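# Put the spirit level into the scissor-lift tool tray

## Task

Pick up the spirit level from the cable runway and set it in the tool tray hung on the scissor lift's guardrail, with the whole level lower than the tray's rim. It must rest there on its own at the end, not held by the robot. The level must never drop below the lift platform, and the robot must not fall over or be left tilted.

## Robot and tools

Robot: a Rainbow Robotics RB-Y1. It has a two-wheel differential base with two rear casters (0.66 m long, 0.58 m wide, front edge 0.10 m ahead of the drive axle), a folding torso (the leg bends at ankle, knee and hip), a head with a camera, and two 7-joint arms, each with a parallel gripper and a wrist camera. The base cannot move sideways.

Frames: the base frame has its origin on the floor midway between the drive wheels, x forward, y left, z up. The chest, left_hand and right_hand are reported in it. A hand point sits between its finger pads; the fingers point along its -z and close along its x. Reported hand positions may be off, more so when reaching far. Odometry is the base frame where the scene began; it counts wheel turns only, so slipping reads as motion. Heading is positive leftward, -3.142 to 3.142.

execute_actions: arguments are "actions" (a list holding one action, or empty to just get state and images) and optional "cameras" (names from head_camera, left_wrist_camera, right_wrist_camera, all; [] gives none; omitted or null gives all). One action can contain:
- "base": exactly one relative command. {"translate_m": d} drives straight d metres from the current spot, forward positive, -3 to 3. {"rotate_rad": d} spins in place by d radians, left (counter-clockwise seen from above) positive, -3.2 to 3.2. Moves taking over 8.667 s at top speed are refused.
- "joints": a single object for the whole robot, keyed by joint name, each value an absolute target (radians, or metres for grippers). Ranges: torso_squat_rad 0 to 1.2 (bigger lowers the chest); torso_shift_rad -0.3 to 0.6 (hips forward when positive); torso_pitch_rad -0.2 to 1.4 (forward bow positive); torso_yaw_rad -1.5 to 1.5 (left positive). Per arm (left_/right_): shoulder_pitch -2.356 to 2.356 (0 hanging, negative raises forward); shoulder_roll left 0 to 3.141, right -3.141 to 0 (away from the body for each); shoulder_yaw -2.094 to 2.094; elbow -2.617 to 0.01 (negative bends); forearm_roll -3.141 to 3.141; wrist_pitch -1.57 to 1.919 (negative tips hand forward); hand_roll -2.705 to 2.705; gripper_m 0 to 0.1 (pad gap). For both arms, positive yaw and rolls turn left/counter-clockwise. head_pan_rad -0.523 to 0.523 (relative to chest, left positive); head_tilt_rad -0.35 to 1.57 (down positive). Joint done tolerance is 0.02 rad, gripper 0.004 m.
- "speeds": caps for this action only: translate_m 0.05 to 0.4 m/s, rotate_rad 0.1 to 1.509 rad/s.
- "min_time_s": 0.1 to 8, shortest duration for every arm and head motion in the action.
The parts of one action start together. A joint not named may keep pushing to an earlier target. Unknown keys or out-of-range values make the whole call refused with no motion. No action runs past 15 s.

Torso combined limits (else commanded torso joints stop short with off_target): squat+shift <= 1.52; squat-shift+pitch <= 1.57; shift+0.5 pitch-0.4 squat <= 0.7; shift+0.3 pitch-0.5 squat <= 0.39.

wait: {"seconds": 0 to 10}; commands nothing and returns state and images. zoom_image: {"camera", "region": [x0, y0, x1, y1]} in pixels of that camera's latest full image, top-left origin, at most 504x504. Head images are 896x504, wrist images 644x364. read_manual: returns licence texts only. finished_scene: {"scene": the current scene number}; irreversible, ends the scene and reports success. The level must already sit in the tray unaided.

Result lines: base_status and joint_status tell how each commanded motion ended. done = reached (for the base, wheels turned the full amount, slipping possible). off_target = stopped short, maybe still pushing. limit_stop_at_<name> = a built-in limit halted it. contact_stop = torso or arm hit something resisting strongly; the whole group (torso, or that arm's seven joints) stops and keeps its current place. stopped_with_arm = torso halted because an arm contact-stopped. time_out = took too long. limit_stop_at_own_body = a guard stopped it before the arm touched the torso, head, leg or base; move parts apart. "joint command not followed" with a cause line means an arm's targets were held back to avoid self- or arm-to-arm collision; the gripper still acts, and withheld targets may be retried later. on_its_own lists what the call did not command; "held at" is a target, not a position. After a stop, back off first in a separate action: arms, then torso. If both hands hold one object and the torso contact-stops instantly with nothing blocking, resend all arm joints at their reported positions, then the torso command. Motor temperatures are listed per arm in joint order; MOTOR HOT appears from 65 °C, and at 80 °C an OVER-TEMPERATURE FAULT brakes that arm and halts the call (limit_stop_at_motor_heat); resend targets afterwards. A torque fault (arm joint reaching its load limit, e.g. elbow 32.7 N m, wrist joints 22.7, shoulder 63.7) freezes the robot 10 s and skips the rest of the call.

Gripping: command an opening at least 0.005 m below the object's width; off_target is then expected.

Cautions: the base keeps driving into furniture without stopping; a bent leg can reach past the front edge and may shove the robot backward unseen by odometry. Each arm carries up to 3 kg; heavy loads far forward can tip the robot. Never let the arms strike or press each other, including grippers. Don't drop, slam or knock anything, and keep every object inside the work area and off the floor. Loose items may get an occasional small push. The robot holds its last command while you think. Camera calibration (intrinsics and base-to-camera transforms) is given with small errors, larger for wrist cameras at long reach.

Each tool is called after "Emit:" by a JSON object that holds its "method" and its "body", one argument or row to a line.

## Session

I'll start by looking at the current state and camera images.

Emit:
{"method": "execute_actions", "body": {
  "actions": []
}}

Scene clock: 0.00 s.
Motor temperatures (°C, as the motors report them): left_arm=[35 29 31 32 44 38 40] | right_arm=[34 35 35 36 36 35 40]
base_odometry: x=+0.000 y=+0.000 heading=+0.000 (m, m, rad; odometry frame)
base_status: not commanded
joint_positions: torso_squat_rad=+0.350 torso_shift_rad=+0.001 torso_pitch_rad=+0.001 torso_yaw_rad=+0.000 left_shoulder_pitch_rad=+0.018 left_shoulder_roll_rad=+0.001 left_shoulder_yaw_rad=+0.016 left_elbow_rad=-0.156 left_forearm_roll_rad=+0.019 left_wrist_pitch_rad=+0.018 left_hand_roll_rad=+0.000 left_gripper_m=+0.101 right_shoulder_pitch_rad=+0.028 right_shoulder_roll_rad=+0.000 right_shoulder_yaw_rad=-0.041 right_elbow_rad=-0.270 right_forearm_roll_rad=-0.045 right_wrist_pitch_rad=+0.014 right_hand_roll_rad=+0.003 right_gripper_m=+0.101 head_pan_rad=+0.000 head_tilt_rad=+0.399
joint_status: not commanded
chest: x=-0.2274 y=+0.0005 z=+1.2476 quat_wxyz=(+1.000, -0.001, +0.000, +0.000) (m; base frame)
left_hand: x=-0.1686 y=+0.2218 z=+0.5642 quat_wxyz=(+0.998, +0.000, -0.060, +0.020) (m; base frame)
right_hand: x=-0.1201 y=-0.2263 z=+0.5707 quat_wxyz=(+0.992, -0.001, -0.114, -0.046) (m; base frame)
pictures: head_camera, left_wrist_camera, right_wrist_camera
Images, in order (width x height): head_camera 896x504, left_wrist_camera 644x364, right_wrist_camera 644x364.

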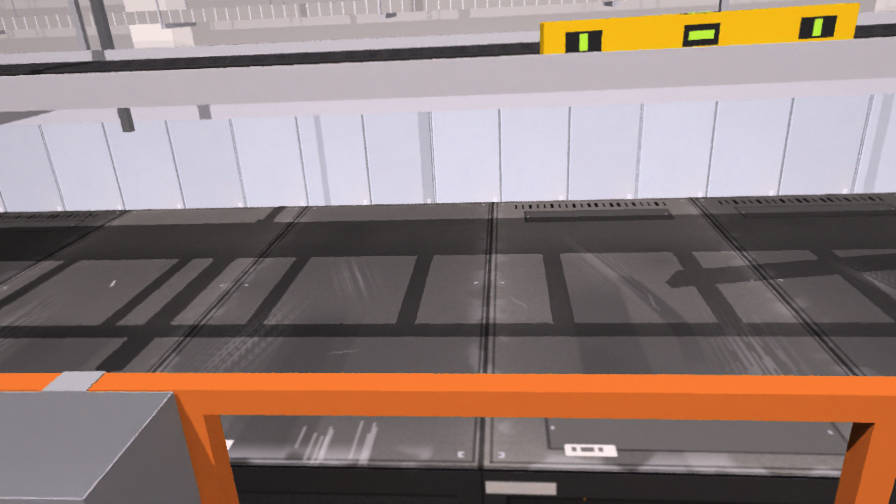

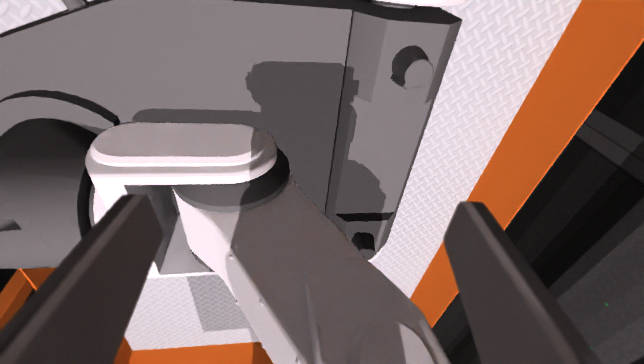

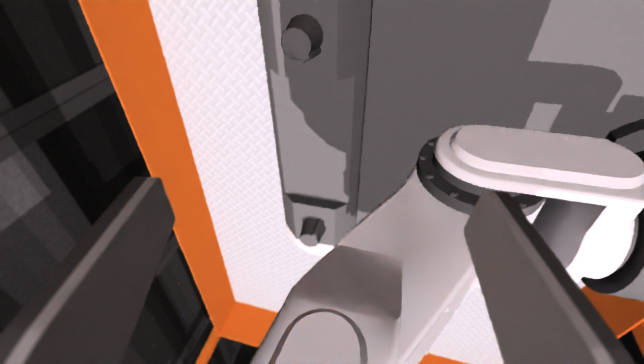

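Emit:
{"method": "execute_actions", "body": {
  "actions": [
    {"joints": {"head_tilt_rad": 0.1, "head_pan_rad": -0.3, "torso_squat_rad": 0.0}}
  ],
  "cameras": ["head_camera"]
}}

Emit:
{"method": "execute_actions", "body": {
  "actions": [
    {"joints": {"head_tilt_rad": 0.75, "head_pan_rad": -0.52}}
  ],
  "cameras": ["head_camera"]
}}

Emit:
{"method": "execute_actions", "body": {
  "actions": [
    {"joints": {"head_tilt_rad": 0.75, "head_pan_rad": 0.52}}
  ],
  "cameras": ["head_camera"]
}}

Scene clock: 6.93 s.
Motor temperatures (°C, as the motors report them): left_arm=[35 29 31 32 44 38 40] | right_arm=[34 35 35 36 36 35 40]
base_odometry: x=+0.000 y=+0.000 heading=+0.000 (m, m, rad; odometry frame)
base_status: not commanded
joint_positions: torso_squat_rad=+0.000 torso_shift_rad=+0.001 torso_pitch_rad=+0.001 torso_yaw_rad=+0.000 left_shoulder_pitch_rad=+0.018 left_shoulder_roll_rad=+0.001 left_shoulder_yaw_rad=+0.016 left_elbow_rad=-0.156 left_forearm_roll_rad=+0.019 left_wrist_pitch_rad=+0.018 left_hand_roll_rad=+0.000 left_gripper_m=+0.101 right_shoulder_pitch_rad=+0.028 right_shoulder_roll_rad=+0.000 right_shoulder_yaw_rad=-0.041 right_elbow_rad=-0.270 right_forearm_roll_rad=-0.045 right_wrist_pitch_rad=+0.014 right_hand_roll_rad=+0.003 right_gripper_m=+0.101 head_pan_rad=-0.300 head_tilt_rad=+0.100
joint_status: all done
chest: x=-0.2273 y=+0.0005 z=+1.2899 quat_wxyz=(+1.000, -0.001, +0.000, +0.000) (m; base frame)
left_hand: x=-0.1686 y=+0.2218 z=+0.6065 quat_wxyz=(+0.998, +0.000, -0.060, +0.020) (m; base frame)
right_hand: x=-0.1201 y=-0.2263 z=+0.6130 quat_wxyz=(+0.992, -0.001, -0.114, -0.046) (m; base frame)
pictures: head_camera
camera_calibration (this result's frames):
head_camera: T_world_to_cam=[[-0.254958, -0.966655, -0.0239901, -0.012919], [-0.0753273, 0.0445902, -0.996161, 1.53177], [0.964014, -0.252172, -0.0841841, 0.263299], [0, 0, 0, 1]] pos_world=[-0.141734, -0.0143935, 1.54775]
Images, in order (width x height): head_camera 896x504.

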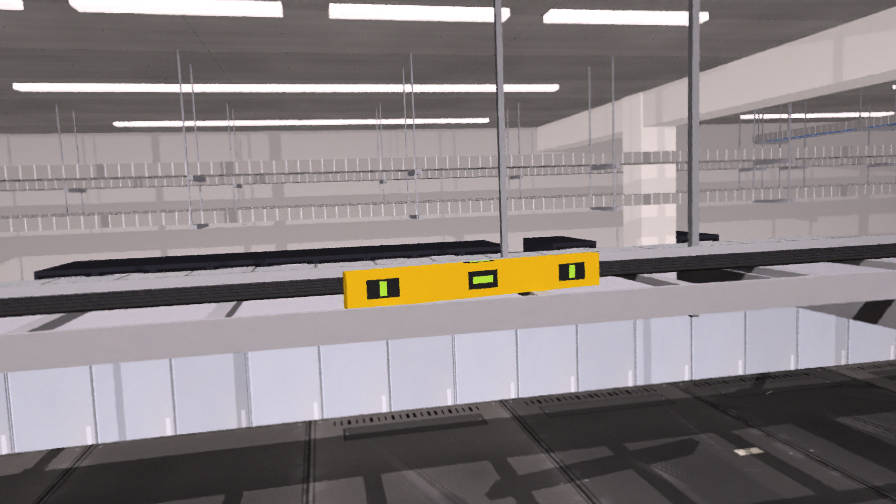

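Scene clock: 8.03 s.
Motor temperatures (°C, as the motors report them): left_arm=[35 29 31 32 44 38 40] | right_arm=[34 35 35 36 36 35 40]
base_odometry: x=+0.000 y=+0.000 heading=+0.000 (m, m, rad; odometry frame)
base_status: not commanded
joint_positions: torso_squat_rad=+0.000 torso_shift_rad=+0.001 torso_pitch_rad=+0.001 torso_yaw_rad=+0.000 left_shoulder_pitch_rad=+0.018 left_shoulder_roll_rad=+0.001 left_shoulder_yaw_rad=+0.016 left_elbow_rad=-0.156 left_forearm_roll_rad=+0.019 left_wrist_pitch_rad=+0.018 left_hand_roll_rad=+0.000 left_gripper_m=+0.101 right_shoulder_pitch_rad=+0.028 right_shoulder_roll_rad=+0.000 right_shoulder_yaw_rad=-0.041 right_elbow_rad=-0.270 right_forearm_roll_rad=-0.045 right_wrist_pitch_rad=+0.014 right_hand_roll_rad=+0.003 right_gripper_m=+0.101 head_pan_rad=-0.520 head_tilt_rad=+0.750
joint_status: all done
chest: x=-0.2273 y=+0.0005 z=+1.2899 quat_wxyz=(+1.000, -0.001, +0.000, +0.000) (m; base frame)
left_hand: x=-0.1686 y=+0.2218 z=+0.6065 quat_wxyz=(+0.998, +0.000, -0.060, +0.020) (m; base frame)
right_hand: x=-0.1201 y=-0.2263 z=+0.6130 quat_wxyz=(+0.992, -0.001, -0.114, -0.046) (m; base frame)
pictures: head_camera
camera_calibration (this result's frames):
head_camera: T_world_to_cam=[[-0.480534, -0.875855, -0.0443344, -0.0289477], [-0.571495, 0.351092, -0.741706, 1.05063], [0.665193, -0.331078, -0.669258, 1.07381], [0, 0, 0, 1]] pos_world=[-0.127774, -0.0387053, 1.49663]
Images, in order (width x height): head_camera 896x504.

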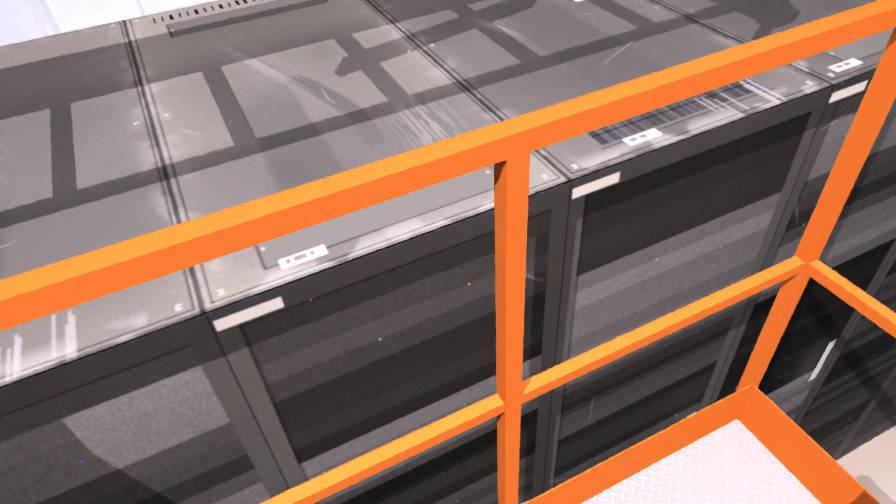

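Scene clock: 9.40 s.
Motor temperatures (°C, as the motors report them): left_arm=[35 29 31 32 44 38 40] | right_arm=[34 35 35 36 36 35 40]
base_odometry: x=+0.000 y=+0.000 heading=+0.000 (m, m, rad; odometry frame)
base_status: not commanded
joint_positions: torso_squat_rad=+0.000 torso_shift_rad=+0.001 torso_pitch_rad=+0.001 torso_yaw_rad=+0.000 left_shoulder_pitch_rad=+0.018 left_shoulder_roll_rad=+0.001 left_shoulder_yaw_rad=+0.016 left_elbow_rad=-0.156 left_forearm_roll_rad=+0.019 left_wrist_pitch_rad=+0.018 left_hand_roll_rad=+0.000 left_gripper_m=+0.101 right_shoulder_pitch_rad=+0.028 right_shoulder_roll_rad=+0.000 right_shoulder_yaw_rad=-0.041 right_elbow_rad=-0.270 right_forearm_roll_rad=-0.045 right_wrist_pitch_rad=+0.014 right_hand_roll_rad=+0.003 right_gripper_m=+0.101 head_pan_rad=+0.520 head_tilt_rad=+0.750
joint_status: all done
chest: x=-0.2273 y=+0.0005 z=+1.2899 quat_wxyz=(+1.000, -0.001, +0.000, +0.000) (m; base frame)
left_hand: x=-0.1686 y=+0.2218 z=+0.6065 quat_wxyz=(+0.998, +0.000, -0.060, +0.020) (m; base frame)
right_hand: x=-0.1201 y=-0.2263 z=+0.6130 quat_wxyz=(+0.992, -0.001, -0.114, -0.046) (m; base frame)
pictures: head_camera
camera_calibration (this result's frames):
head_camera: T_world_to_cam=[[0.511981, -0.857806, -0.0452171, 0.175946], [-0.593122, -0.314947, -0.740955, 1.04558], [0.621354, 0.406174, -0.670031, 1.06541], [0, 0, 0, 1]] pos_world=[-0.131921, 0.0474886, 1.49654]
Images, in order (width x height): head_camera 896x504.

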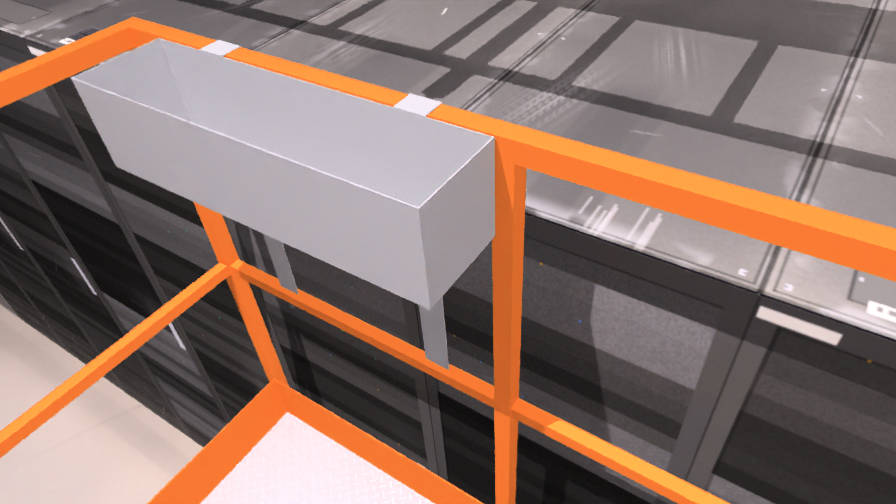

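Emit:
{"method": "zoom_image", "body": {
  "camera": "head_camera",
  "region": [320, 70, 560, 320]
}}

Emit:
{"method": "zoom_image", "body": {
  "camera": "head_camera",
  "region": [40, 0, 280, 200]
}}

Region (320, 70, 560, 320) of head_camera's 896x504 image, scaled by 2.016, with more detail than that image has; it fills the left 484 columns of this view, and the rest is white.

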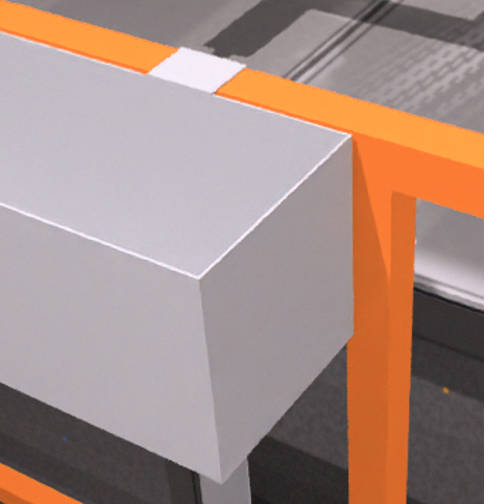

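Region (40, 0, 280, 200) of head_camera's 896x504 image, scaled by 2.100, with more detail than that image has.

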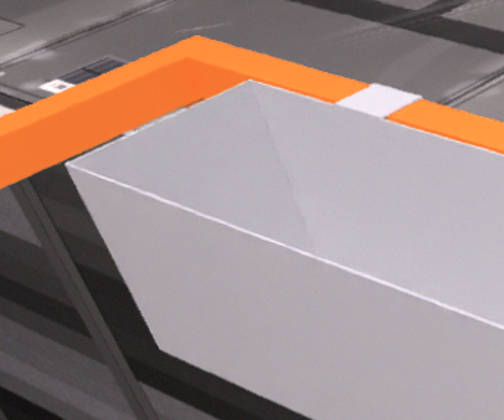

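Emit:
{"method": "execute_actions", "body": {
  "actions": [
    {"joints": {"head_tilt_rad": 0.15, "head_pan_rad": -0.4, "torso_shift_rad": 0.3, "right_shoulder_pitch_rad": 0.0, "right_shoulder_roll_rad": -3.0, "right_shoulder_yaw_rad": 1.571, "right_elbow_rad": -1.03, "right_forearm_roll_rad": 3.14, "right_wrist_pitch_rad": 1.9, "right_hand_roll_rad": 0.57, "left_shoulder_roll_rad": 0.3}, "min_time_s": 3.2}
  ]
}}

Scene clock: 133.47 s.
Motor temperatures (°C, as the motors report them): left_arm=[35 30 31 32 44 38 40] | right_arm=[34 35 35 36 36 35 40]
base_odometry: x=+0.000 y=+0.000 heading=+0.000 (m, m, rad; odometry frame)
base_status: not commanded
joint_positions: torso_squat_rad=+0.000 torso_shift_rad=+0.300 torso_pitch_rad=+0.001 torso_yaw_rad=+0.000 left_shoulder_pitch_rad=+0.018 left_shoulder_roll_rad=+0.300 left_shoulder_yaw_rad=+0.016 left_elbow_rad=-0.156 left_forearm_roll_rad=+0.019 left_wrist_pitch_rad=+0.018 left_hand_roll_rad=+0.000 left_gripper_m=+0.101 right_shoulder_pitch_rad=+0.000 right_shoulder_roll_rad=-3.000 right_shoulder_yaw_rad=+1.571 right_elbow_rad=-1.030 right_forearm_roll_rad=+3.140 right_wrist_pitch_rad=+1.900 right_hand_roll_rad=+0.570 right_gripper_m=+0.101 head_pan_rad=-0.400 head_tilt_rad=+0.150
joint_status: all done
chest: x=-0.0209 y=+0.0006 z=+1.2587 quat_wxyz=(+1.000, -0.001, +0.000, +0.000) (m; base frame)
left_hand: x=+0.0371 y=+0.4464 z=+0.6093 quat_wxyz=(+0.987, +0.148, -0.062, +0.008) (m; base frame)
right_hand: x=-0.0204 y=-0.5287 z=+1.5063 quat_wxyz=(-0.877, +0.031, +0.017, +0.479) (m; base frame)
pictures: head_camera, left_wrist_camera, right_wrist_camera
camera_calibration (this result's frames):
head_camera: T_world_to_cam=[[-0.351412, -0.93586, -0.0259943, 0.0420036], [-0.116036, 0.0710885, -0.990698, 1.50824], [0.929002, -0.345127, -0.133574, 0.133906], [0, 0, 0, 1]] pos_world=[0.0653704, -0.021694, 1.51318]
left_wrist_camera: T_world_to_cam=[[0.989915, 0.0486561, 0.133042, -0.142422], [-0.0114534, -0.908599, 0.417512, 0.179313], [0.141196, -0.414826, -0.898879, 0.809167], [0, 0, 0, 1]] pos_world=[0.0287876, 0.505516, 0.671426]
right_wrist_camera: T_world_to_cam=[[-0.581679, 0.809238, -0.082364, 0.536643], [0.602326, 0.496564, 0.625002, -0.637419], [0.546674, 0.313941, -0.776266, 1.43026], [0, 0, 0, 1]] pos_world=[-0.0857977, -0.566769, 1.55285]
Images, in order (width x height): head_camera 896x504, left_wrist_camera 644x364, right_wrist_camera 644x364.

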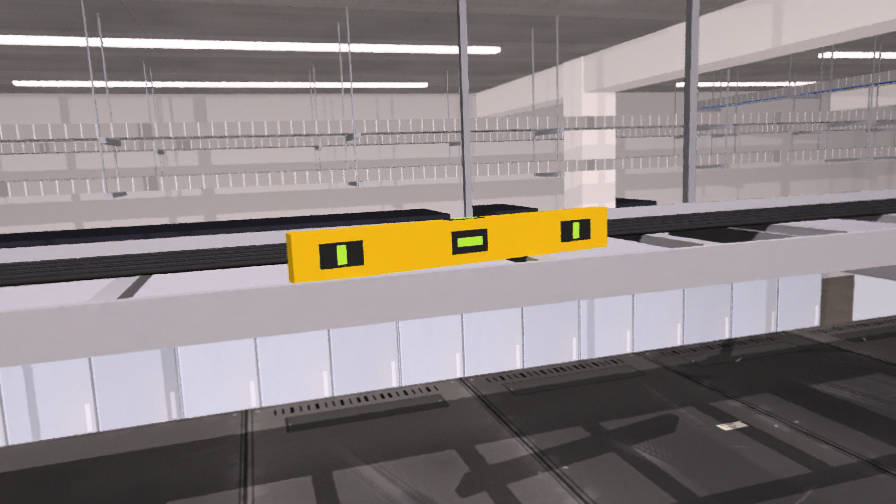

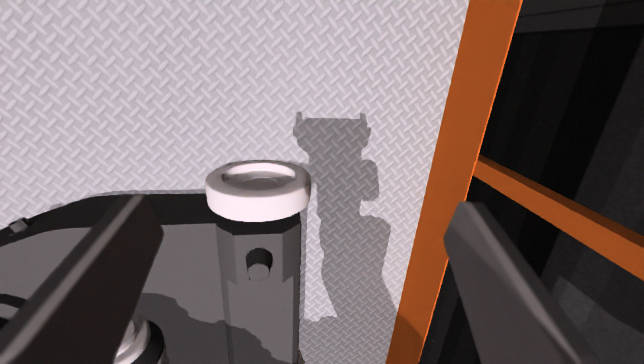

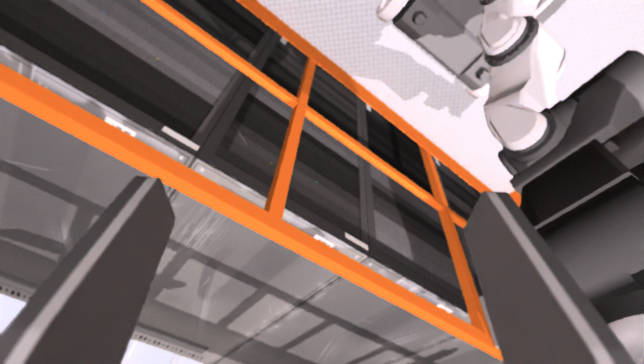

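Emit:
{"method": "zoom_image", "body": {
  "camera": "head_camera",
  "region": [260, 190, 460, 310]
}}

Emit:
{"method": "zoom_image", "body": {
  "camera": "head_camera",
  "region": [440, 170, 640, 290]
}}

Region (260, 190, 460, 310) of head_camera's 896x504 image, scaled by 2.520, with more detail than that image has; it fills the top 302 rows of this view, and the rest is white.

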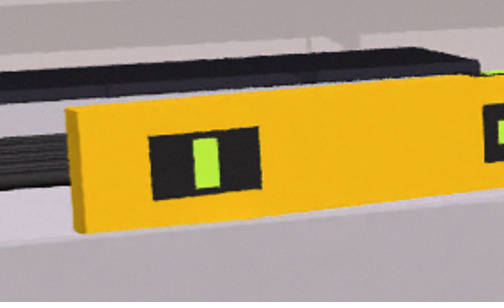

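Region (440, 170, 640, 290) of head_camera's 896x504 image, scaled by 2.520, with more detail than that image has; it fills the top 302 rows of this view, and the rest is white.

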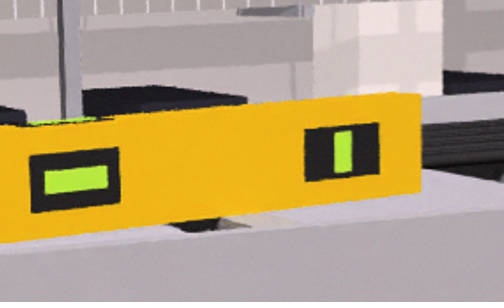

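Emit:
{"method": "execute_actions", "body": {
  "actions": [
    {"base": {"translate_m": 0.15}, "speeds": {"translate_m": 0.1}, "joints": {"head_tilt_rad": 0.9, "head_pan_rad": 0.52, "torso_yaw_rad": 1.035, "right_shoulder_roll_rad": -2.88, "right_elbow_rad": -0.86, "right_wrist_pitch_rad": 1.91, "right_hand_roll_rad": 0.626, "right_gripper_m": 0.08}}
  ]
}}

Scene clock: 162.13 s.
Motor temperatures (°C, as the motors report them): left_arm=[35 30 31 32 44 38 40] | right_arm=[34 35 35 36 36 35 40]
base_odometry: x=+0.150 y=+0.000 heading=-0.001 (m, m, rad; odometry frame)
base_status: done
joint_positions: torso_squat_rad=+0.000 torso_shift_rad=+0.300 torso_pitch_rad=+0.001 torso_yaw_rad=+1.035 left_shoulder_pitch_rad=+0.018 left_shoulder_roll_rad=+0.300 left_shoulder_yaw_rad=+0.016 left_elbow_rad=-0.156 left_forearm_roll_rad=+0.019 left_wrist_pitch_rad=+0.018 left_hand_roll_rad=+0.000 left_gripper_m=+0.101 right_shoulder_pitch_rad=+0.000 right_shoulder_roll_rad=-2.880 right_shoulder_yaw_rad=+1.571 right_elbow_rad=-0.860 right_forearm_roll_rad=+3.140 right_wrist_pitch_rad=+1.910 right_hand_roll_rad=+0.626 right_gripper_m=+0.080 head_pan_rad=+0.520 head_tilt_rad=+0.900
joint_status: all done
chest: x=-0.0208 y=+0.0006 z=+1.2587 quat_wxyz=(+0.869, +0.000, +0.001, +0.495) (m; base frame)
left_hand: x=-0.3756 y=+0.2780 z=+0.6099 quat_wxyz=(+0.854, +0.160, +0.020, +0.495) (m; base frame)
right_hand: x=+0.4643 y=-0.2866 z=+1.5071 quat_wxyz=(-0.997, +0.030, +0.046, -0.045) (m; base frame)
pictures: head_camera, left_wrist_camera, right_wrist_camera
camera_calibration (this result's frames):
head_camera: T_world_to_cam=[[0.998798, -0.00447356, -0.0488112, 0.0836027], [-0.0343703, -0.773901, -0.632374, 1.00039], [-0.0349461, 0.633291, -0.773124, 1.05484], [0, 0, 0, 1]] pos_world=[-0.0122557, 0.106555, 1.45223]
left_wrist_camera: T_world_to_cam=[[0.463499, 0.876157, 0.132358, -0.153092], [0.776211, -0.473511, 0.416273, 0.197055], [0.427394, -0.0902039, -0.899554, 0.81576], [0, 0, 0, 1]] pos_world=[-0.430649, 0.301025, 0.672055]
right_wrist_camera: T_world_to_cam=[[-0.983436, -0.144624, -0.109262, 0.576455], [-0.181247, 0.778137, 0.601375, -0.569988], [-0.00195214, 0.611217, -0.79146, 1.45272], [0, 0, 0, 1]] pos_world=[0.466434, -0.361031, 1.55553]
Images, in order (width x height): head_camera 896x504, left_wrist_camera 644x364, right_wrist_camera 644x364.

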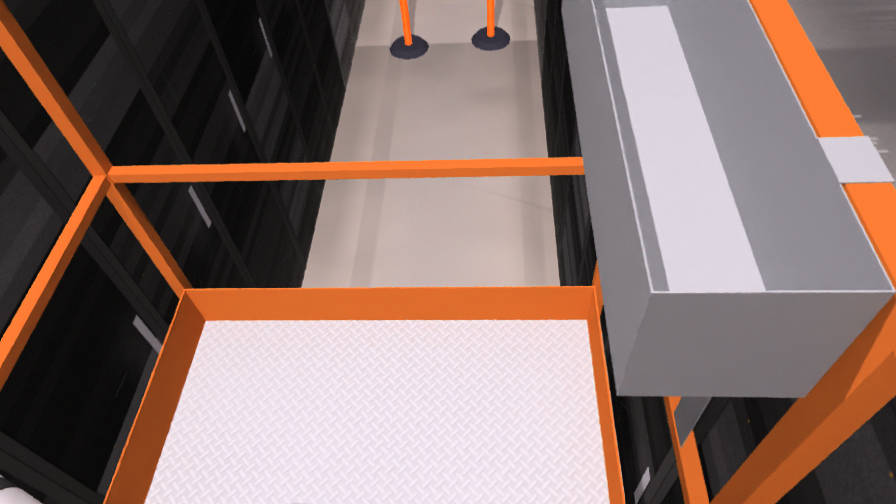

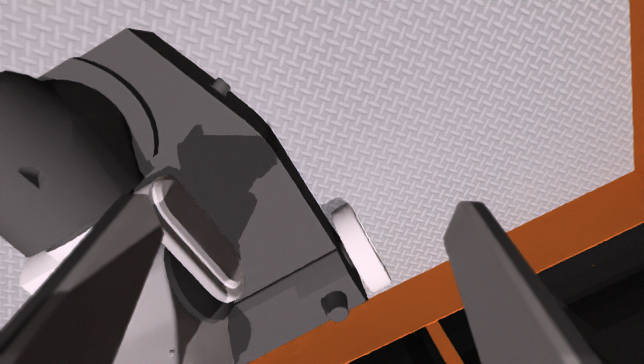

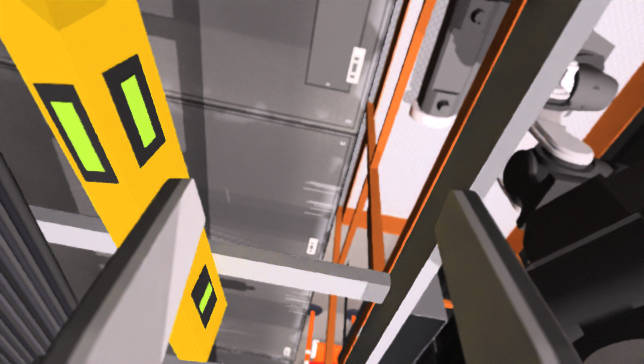

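Emit:
{"method": "zoom_image", "body": {
  "camera": "right_wrist_camera",
  "region": [0, 0, 260, 260]
}}

Emit:
{"method": "zoom_image", "body": {
  "camera": "right_wrist_camera",
  "region": [100, 164, 300, 364]
}}

Region (0, 0, 260, 260) of right_wrist_camera's 644x364 image, scaled by 1.938, with more detail than that image has.

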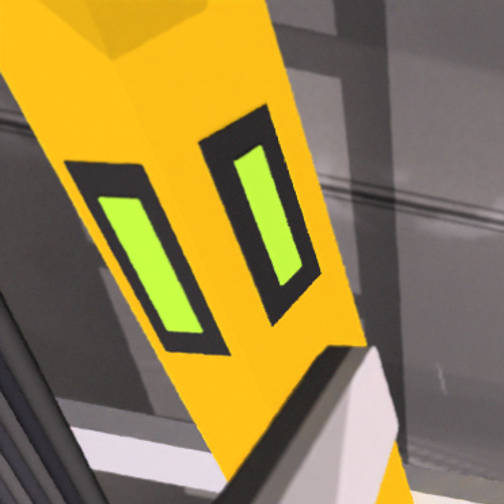

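Region (100, 164, 300, 364) of right_wrist_camera's 644x364 image, scaled by 2.520, with more detail than that image has.

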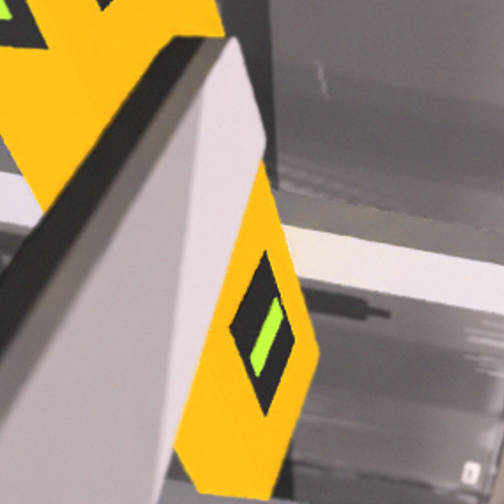

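Emit:
{"method": "execute_actions", "body": {
  "actions": [
    {"base": {"translate_m": 0.07}, "speeds": {"translate_m": 0.1}, "joints": {"head_tilt_rad": 0.5, "head_pan_rad": -0.52, "torso_yaw_rad": 1.086, "right_shoulder_roll_rad": -2.786, "right_elbow_rad": -0.757, "right_wrist_pitch_rad": 1.91, "right_hand_roll_rad": 0.634}, "min_time_s": 1.0}
  ],
  "cameras": ["head_camera", "right_wrist_camera"]
}}

Scene clock: 201.37 s.
Motor temperatures (°C, as the motors report them): left_arm=[35 30 31 32 44 38 40] | right_arm=[34 35 35 37 36 35 40]
base_odometry: x=+0.220 y=+0.000 heading=-0.001 (m, m, rad; odometry frame)
base_status: done
joint_positions: torso_squat_rad=+0.000 torso_shift_rad=+0.300 torso_pitch_rad=+0.001 torso_yaw_rad=+1.086 left_shoulder_pitch_rad=+0.018 left_shoulder_roll_rad=+0.300 left_shoulder_yaw_rad=+0.016 left_elbow_rad=-0.156 left_forearm_roll_rad=+0.019 left_wrist_pitch_rad=+0.018 left_hand_roll_rad=+0.000 left_gripper_m=+0.101 right_shoulder_pitch_rad=+0.000 right_shoulder_roll_rad=-2.786 right_shoulder_yaw_rad=+1.571 right_elbow_rad=-0.757 right_forearm_roll_rad=+3.140 right_wrist_pitch_rad=+1.910 right_hand_roll_rad=+0.634 right_gripper_m=+0.080 head_pan_rad=-0.520 head_tilt_rad=+0.500
joint_status: all done
chest: x=-0.0208 y=+0.0006 z=+1.2587 quat_wxyz=(+0.856, +0.000, +0.001, +0.517) (m; base frame)
left_hand: x=-0.3893 y=+0.2596 z=+0.6099 quat_wxyz=(+0.841, +0.159, +0.025, +0.517) (m; base frame)
right_hand: x=+0.5001 y=-0.2730 z=+1.4987 quat_wxyz=(-0.995, +0.032, +0.050, -0.075) (m; base frame)
pictures: head_camera, right_wrist_camera
camera_calibration (this result's frames):
head_camera: T_world_to_cam=[[0.560179, -0.827441, -0.0392597, 0.0827785], [-0.40562, -0.232665, -0.883934, 1.35288], [0.722269, 0.511086, -0.465961, 0.616769], [0, 0, 0, 1]] pos_world=[0.0569128, 0.0680416, 1.4865]
right_wrist_camera: T_world_to_cam=[[-0.972348, -0.202848, -0.115726, 0.600911], [-0.231357, 0.769115, 0.595765, -0.538024], [-0.0318435, 0.606065, -0.794778, 1.45632], [0, 0, 0, 1]] pos_world=[0.506193, -0.346929, 1.54753]
Images, in order (width x height): head_camera 896x504, right_wrist_camera 644x364.

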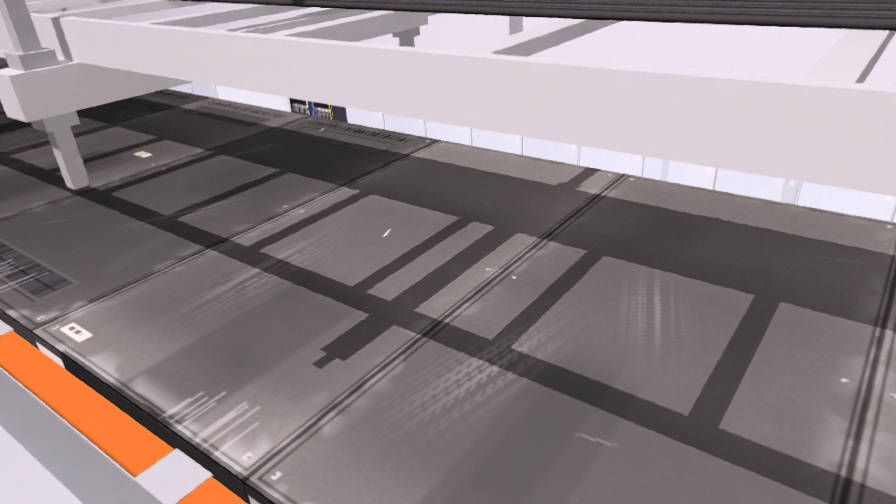

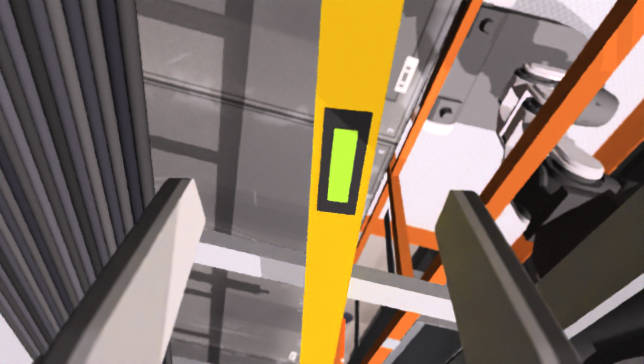

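Emit:
{"method": "execute_actions", "body": {
  "actions": [
    {"joints": {"head_tilt_rad": 0.45, "head_pan_rad": 0.1, "right_shoulder_roll_rad": -2.8195, "right_elbow_rad": -1.067, "right_wrist_pitch_rad": 1.752}, "min_time_s": 1.2}
  ],
  "cameras": ["head_camera", "right_wrist_camera"]
}}

Scene clock: 222.83 s.
Motor temperatures (°C, as the motors report them): left_arm=[35 30 31 32 44 38 40] | right_arm=[34 35 35 37 36 35 40]
base_odometry: x=+0.220 y=+0.000 heading=-0.001 (m, m, rad; odometry frame)
base_status: not commanded
joint_positions: torso_squat_rad=+0.000 torso_shift_rad=+0.300 torso_pitch_rad=+0.001 torso_yaw_rad=+1.086 left_shoulder_pitch_rad=+0.018 left_shoulder_roll_rad=+0.300 left_shoulder_yaw_rad=+0.016 left_elbow_rad=-0.156 left_forearm_roll_rad=+0.019 left_wrist_pitch_rad=+0.018 left_hand_roll_rad=+0.000 left_gripper_m=+0.101 right_shoulder_pitch_rad=+0.000 right_shoulder_roll_rad=-2.819 right_shoulder_yaw_rad=+1.571 right_elbow_rad=-1.067 right_forearm_roll_rad=+3.140 right_wrist_pitch_rad=+1.752 right_hand_roll_rad=+0.634 right_gripper_m=+0.080 head_pan_rad=+0.100 head_tilt_rad=+0.450
joint_status: all done
chest: x=-0.0208 y=+0.0006 z=+1.2587 quat_wxyz=(+0.856, +0.000, +0.001, +0.517) (m; base frame)
left_hand: x=-0.3893 y=+0.2596 z=+0.6099 quat_wxyz=(+0.841, +0.159, +0.025, +0.517) (m; base frame)
right_hand: x=+0.4954 y=-0.2706 z=+1.4367 quat_wxyz=(-0.997, +0.000, +0.000, -0.075) (m; base frame)
pictures: head_camera, right_wrist_camera
camera_calibration (this result's frames):
head_camera: T_world_to_cam=[[0.937373, -0.346179, -0.0386357, 0.0760455], [-0.178899, -0.383288, -0.906138, 1.39069], [0.298877, 0.856301, -0.421215, 0.540096], [0, 0, 0, 1]] pos_world=[0.0160876, 0.0968737, 1.49059]
right_wrist_camera: T_world_to_cam=[[-0.979793, -0.198561, -0.0240773, 0.462835], [-0.165, 0.734349, 0.658412, -0.636269], [-0.113054, 0.64908, -0.752272, 1.39624], [0, 0, 0, 1]] pos_world=[0.506348, -0.347127, 1.48042]
Images, in order (width x height): head_camera 896x504, right_wrist_camera 644x364.

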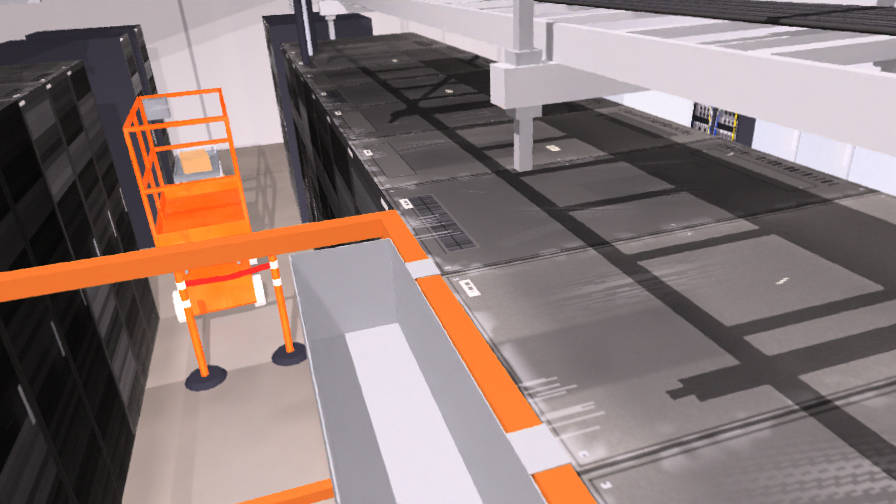

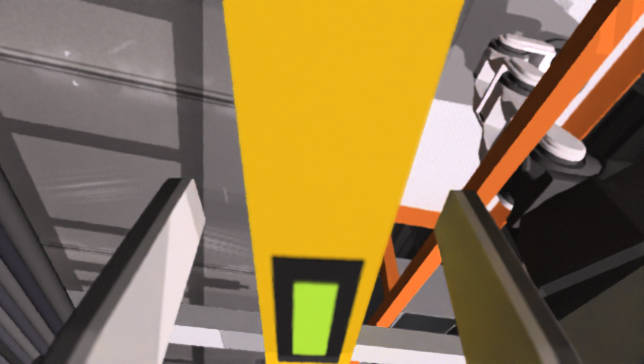

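Emit:
{"method": "execute_actions", "body": {
  "actions": [
    {"joints": {"right_gripper_m": 0.008}}
  ],
  "cameras": ["head_camera", "right_wrist_camera"]
}}

Scene clock: 227.67 s.
Motor temperatures (°C, as the motors report them): left_arm=[35 30 31 32 44 38 40] | right_arm=[34 35 35 37 36 35 40]
base_odometry: x=+0.220 y=+0.000 heading=-0.001 (m, m, rad; odometry frame)
base_status: not commanded
joint_positions: torso_squat_rad=+0.000 torso_shift_rad=+0.300 torso_pitch_rad=+0.001 torso_yaw_rad=+1.086 left_shoulder_pitch_rad=+0.018 left_shoulder_roll_rad=+0.300 left_shoulder_yaw_rad=+0.016 left_elbow_rad=-0.156 left_forearm_roll_rad=+0.019 left_wrist_pitch_rad=+0.018 left_hand_roll_rad=+0.000 left_gripper_m=+0.101 right_shoulder_pitch_rad=+0.000 right_shoulder_roll_rad=-2.819 right_shoulder_yaw_rad=+1.571 right_elbow_rad=-1.067 right_forearm_roll_rad=+3.140 right_wrist_pitch_rad=+1.752 right_hand_roll_rad=+0.634 right_gripper_m=+0.022 head_pan_rad=+0.100 head_tilt_rad=+0.450
joint_status: right_gripper_m off_target (ended at +0.022, target +0.008)
chest: x=-0.0208 y=+0.0006 z=+1.2587 quat_wxyz=(+0.856, +0.000, +0.001, +0.517) (m; base frame)
left_hand: x=-0.3893 y=+0.2596 z=+0.6099 quat_wxyz=(+0.841, +0.159, +0.025, +0.517) (m; base frame)
right_hand: x=+0.4954 y=-0.2706 z=+1.4367 quat_wxyz=(-0.997, +0.000, +0.000, -0.075) (m; base frame)
pictures: head_camera, right_wrist_camera
camera_calibration (this result's frames):
head_camera: T_world_to_cam=[[0.937373, -0.346179, -0.0386357, 0.0760455], [-0.178899, -0.383288, -0.906138, 1.39069], [0.298877, 0.856301, -0.421214, 0.540096], [0, 0, 0, 1]] pos_world=[0.0160876, 0.0968738, 1.49059]
right_wrist_camera: T_world_to_cam=[[-0.979791, -0.19857, -0.0240792, 0.462835], [-0.165008, 0.734348, 0.658411, -0.636262], [-0.113058, 0.649079, -0.752273, 1.39624], [0, 0, 0, 1]] pos_world=[0.506349, -0.347127, 1.48042]
Images, in order (width x height): head_camera 896x504, right_wrist_camera 644x364.

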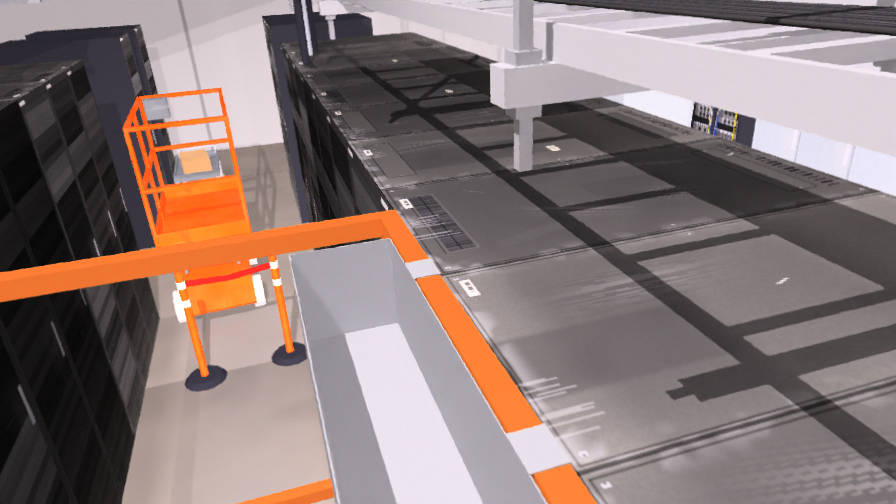

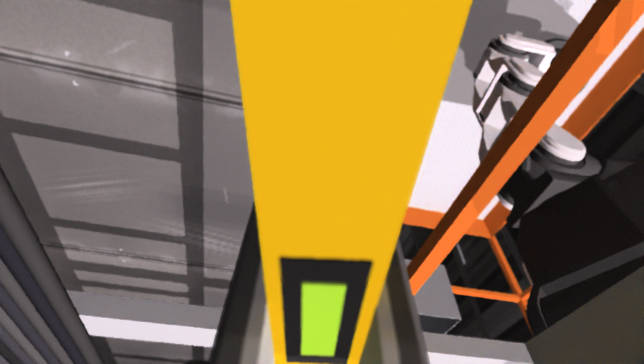

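Emit:
{"method": "execute_actions", "body": {
  "actions": [
    {"joints": {"right_shoulder_roll_rad": -2.98, "right_wrist_pitch_rad": 1.912, "head_pan_rad": -0.52, "head_tilt_rad": 0.2}, "min_time_s": 1.2}
  ],
  "cameras": ["head_camera", "right_wrist_camera"]
}}

Scene clock: 270.33 s.
Motor temperatures (°C, as the motors report them): left_arm=[35 30 31 32 44 38 40] | right_arm=[34 35 35 37 36 35 40]
base_odometry: x=+0.220 y=+0.000 heading=-0.001 (m, m, rad; odometry frame)
base_status: not commanded
joint_positions: torso_squat_rad=+0.000 torso_shift_rad=+0.300 torso_pitch_rad=+0.001 torso_yaw_rad=+1.086 left_shoulder_pitch_rad=+0.018 left_shoulder_roll_rad=+0.300 left_shoulder_yaw_rad=+0.016 left_elbow_rad=-0.156 left_forearm_roll_rad=+0.019 left_wrist_pitch_rad=+0.018 left_hand_roll_rad=+0.000 left_gripper_m=+0.101 right_shoulder_pitch_rad=+0.000 right_shoulder_roll_rad=-2.980 right_shoulder_yaw_rad=+1.571 right_elbow_rad=-1.067 right_forearm_roll_rad=+3.140 right_wrist_pitch_rad=+1.912 right_hand_roll_rad=+0.634 right_gripper_m=+0.022 head_pan_rad=-0.520 head_tilt_rad=+0.200
joint_status: all done
chest: x=-0.0209 y=+0.0006 z=+1.2587 quat_wxyz=(+0.856, +0.000, +0.001, +0.517) (m; base frame)
left_hand: x=-0.3893 y=+0.2596 z=+0.6099 quat_wxyz=(+0.841, +0.159, +0.025, +0.517) (m; base frame)
right_hand: x=+0.4450 y=-0.2440 z=+1.4904 quat_wxyz=(-0.997, +0.000, +0.000, -0.075) (m; base frame)
pictures: head_camera, right_wrist_camera
camera_calibration (this result's frames):
head_camera: T_world_to_cam=[[0.56901, -0.821823, -0.0288808, 0.0676334], [-0.167458, -0.0814159, -0.982512, 1.49609], [0.8051, 0.563895, -0.183947, 0.205215], [0, 0, 0, 1]] pos_world=[0.0468296, 0.0616685, 1.50963]
right_wrist_camera: T_world_to_cam=[[-0.979735, -0.19882, -0.0242882, 0.420205], [-0.165359, 0.734439, 0.658222, -0.699072], [-0.113029, 0.6489, -0.752432, 1.41385], [0, 0, 0, 1]] pos_world=[0.455899, -0.320478, 1.53418]
Images, in order (width x height): head_camera 896x504, right_wrist_camera 644x364.

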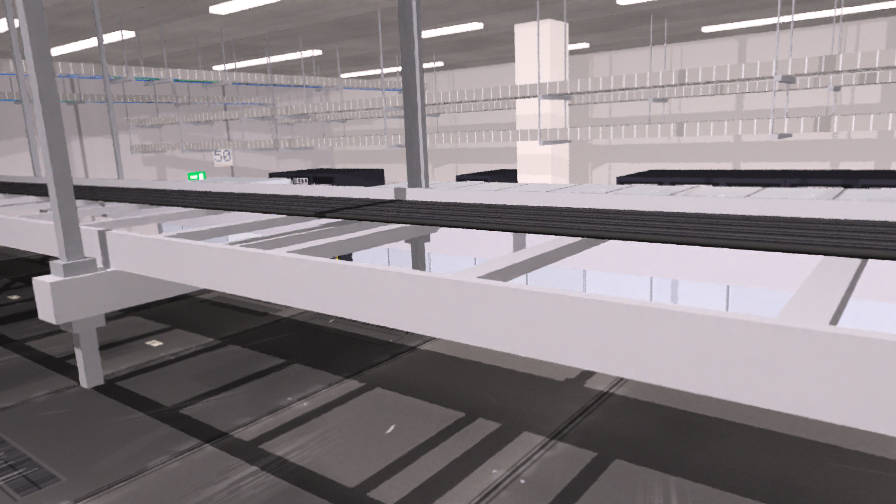

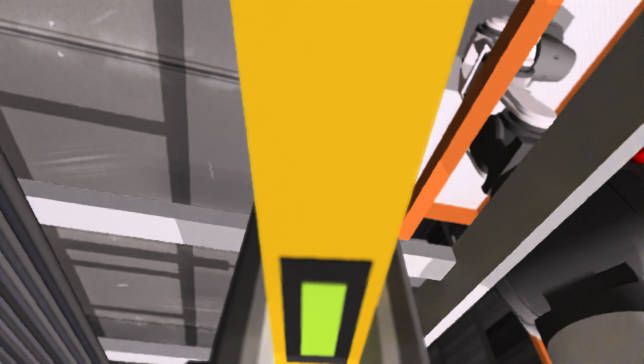

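Emit:
{"method": "execute_actions", "body": {
  "actions": [
    {"base": {"translate_m": -0.21}, "speeds": {"translate_m": 0.2}, "joints": {"torso_shift_rad": 0.15}}
  ],
  "cameras": ["left_wrist_camera", "right_wrist_camera"]
}}

Scene clock: 276.40 s.
Motor temperatures (°C, as the motors report them): left_arm=[35 30 31 32 44 38 40] | right_arm=[34 35 35 37 36 35 40]
base_odometry: x=+0.010 y=+0.000 heading=-0.003 (m, m, rad; odometry frame)
base_status: done
joint_positions: torso_squat_rad=+0.000 torso_shift_rad=+0.150 torso_pitch_rad=+0.001 torso_yaw_rad=+1.086 left_shoulder_pitch_rad=+0.018 left_shoulder_roll_rad=+0.300 left_shoulder_yaw_rad=+0.016 left_elbow_rad=-0.156 left_forearm_roll_rad=+0.019 left_wrist_pitch_rad=+0.018 left_hand_roll_rad=+0.000 left_gripper_m=+0.101 right_shoulder_pitch_rad=+0.000 right_shoulder_roll_rad=-2.980 right_shoulder_yaw_rad=+1.571 right_elbow_rad=-1.067 right_forearm_roll_rad=+3.140 right_wrist_pitch_rad=+1.912 right_hand_roll_rad=+0.634 right_gripper_m=+0.022 head_pan_rad=-0.520 head_tilt_rad=+0.200
joint_status: all done
chest: x=-0.1232 y=+0.0006 z=+1.2821 quat_wxyz=(+0.856, +0.000, +0.001, +0.517) (m; base frame)
left_hand: x=-0.4917 y=+0.2597 z=+0.6333 quat_wxyz=(+0.841, +0.159, +0.024, +0.517) (m; base frame)
right_hand: x=+0.3425 y=-0.2440 z=+1.5140 quat_wxyz=(-0.997, +0.000, +0.000, -0.075) (m; base frame)
pictures: left_wrist_camera, right_wrist_camera
camera_calibration (this result's frames):
left_wrist_camera: T_world_to_cam=[[0.418257, 0.898605, 0.132553, -0.114546], [0.799295, -0.433434, 0.416248, 0.269637], [0.431495, -0.0681496, -0.899537, 0.881029], [0, 0, 0, 1]] pos_world=[-0.54777, 0.279843, 0.695467]
right_wrist_camera: T_world_to_cam=[[-0.979725, -0.198816, -0.0247386, 0.321054], [-0.165669, 0.734499, 0.658077, -0.731213], [-0.112666, 0.648833, -0.752544, 1.42006], [0, 0, 0, 1]] pos_world=[0.353398, -0.320478, 1.5578]
Images, in order (width x height): left_wrist_camera 644x364, right_wrist_camera 644x364.

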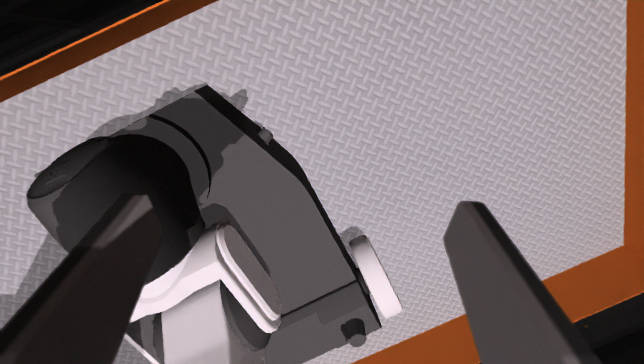

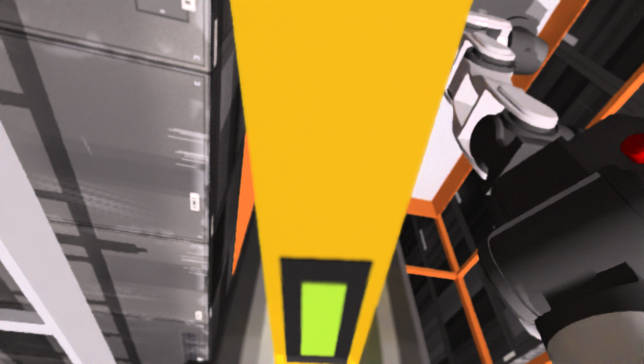

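Emit:
{"method": "execute_actions", "body": {
  "actions": [
    {"base": {"rotate_rad": 1.52}, "joints": {"right_hand_roll_rad": -0.85, "left_shoulder_roll_rad": 0.15, "torso_yaw_rad": 1.03, "head_tilt_rad": 0.7}, "min_time_s": 3.0}
  ]
}}

Scene clock: 284.97 s.
Motor temperatures (°C, as the motors report them): left_arm=[35 30 31 32 44 38 40] | right_arm=[34 35 35 37 36 35 40]
base_odometry: x=+0.010 y=+0.000 heading=+1.517 (m, m, rad; odometry frame)
base_status: done
joint_positions: torso_squat_rad=+0.000 torso_shift_rad=+0.150 torso_pitch_rad=+0.001 torso_yaw_rad=+1.030 left_shoulder_pitch_rad=+0.018 left_shoulder_roll_rad=+0.150 left_shoulder_yaw_rad=+0.016 left_elbow_rad=-0.156 left_forearm_roll_rad=+0.019 left_wrist_pitch_rad=+0.018 left_hand_roll_rad=+0.000 left_gripper_m=+0.101 right_shoulder_pitch_rad=+0.000 right_shoulder_roll_rad=-2.980 right_shoulder_yaw_rad=+1.571 right_elbow_rad=-1.067 right_forearm_roll_rad=+3.140 right_wrist_pitch_rad=+1.912 right_hand_roll_rad=-0.850 right_gripper_m=+0.022 head_pan_rad=-0.520 head_tilt_rad=+0.700
joint_status: all done
chest: x=-0.1232 y=+0.0005 z=+1.2821 quat_wxyz=(+0.870, +0.000, +0.001, +0.493) (m; base frame)
left_hand: x=-0.3810 y=+0.2229 z=+0.6076 quat_wxyz=(+0.859, +0.095, -0.016, +0.503) (m; base frame)
right_hand: x=+0.3280 y=-0.2697 z=+1.5140 quat_wxyz=(-0.768, +0.000, +0.000, +0.640) (m; base frame)
pictures: head_camera, left_wrist_camera, right_wrist_camera
camera_calibration (this result's frames):
head_camera: T_world_to_cam=[[0.505551, -0.861666, -0.044159, 0.14172], [-0.562928, -0.290625, -0.773724, 1.15253], [0.653858, 0.416015, -0.631982, 0.941519], [0, 0, 0, 1]] pos_world=[-0.0384755, 0.0653834, 1.49302]
left_wrist_camera: T_world_to_cam=[[0.448994, 0.884795, 0.124665, -0.104788], [0.712657, -0.438763, 0.547364, 0.0644321], [0.539004, -0.156919, -0.827557, 0.824716], [0, 0, 0, 1]] pos_world=[-0.443394, 0.2504, 0.660296]
right_wrist_camera: T_world_to_cam=[[-0.228963, 0.973132, -0.0243082, 0.37099], [0.72827, 0.187814, 0.659051, -1.15688], [0.645909, 0.133195, -0.751705, 1.04596], [0, 0, 0, 1]] pos_world=[0.251869, -0.283061, 1.55771]
Images, in order (width x height): head_camera 896x504, left_wrist_camera 644x364, right_wrist_camera 644x364.

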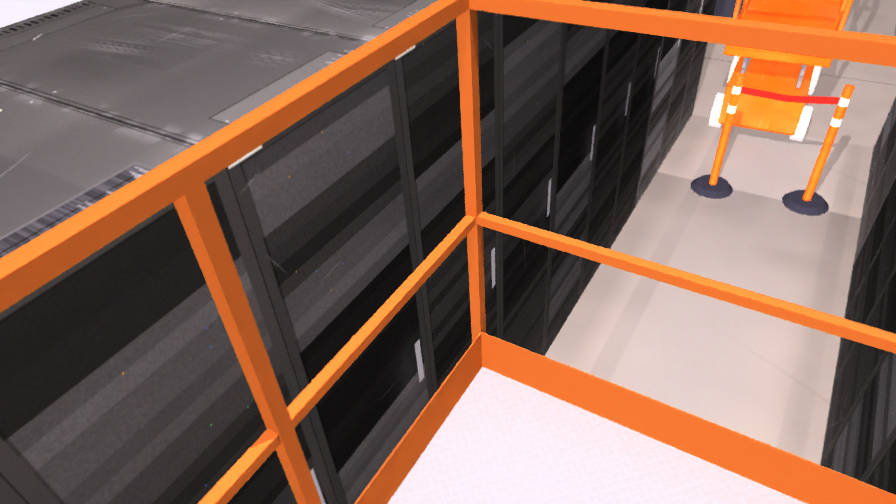

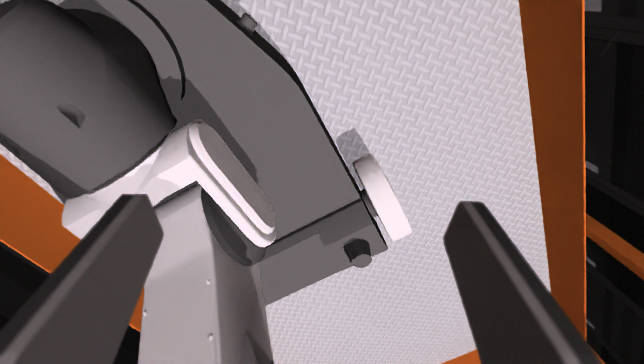

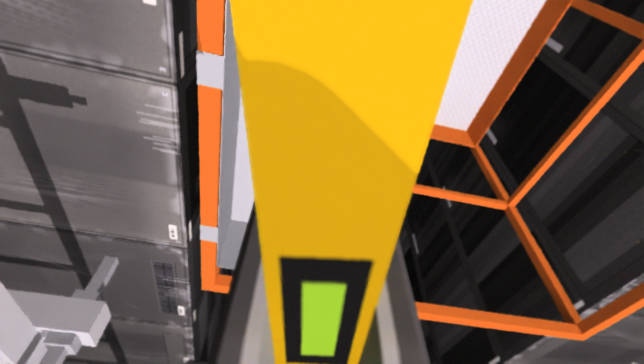

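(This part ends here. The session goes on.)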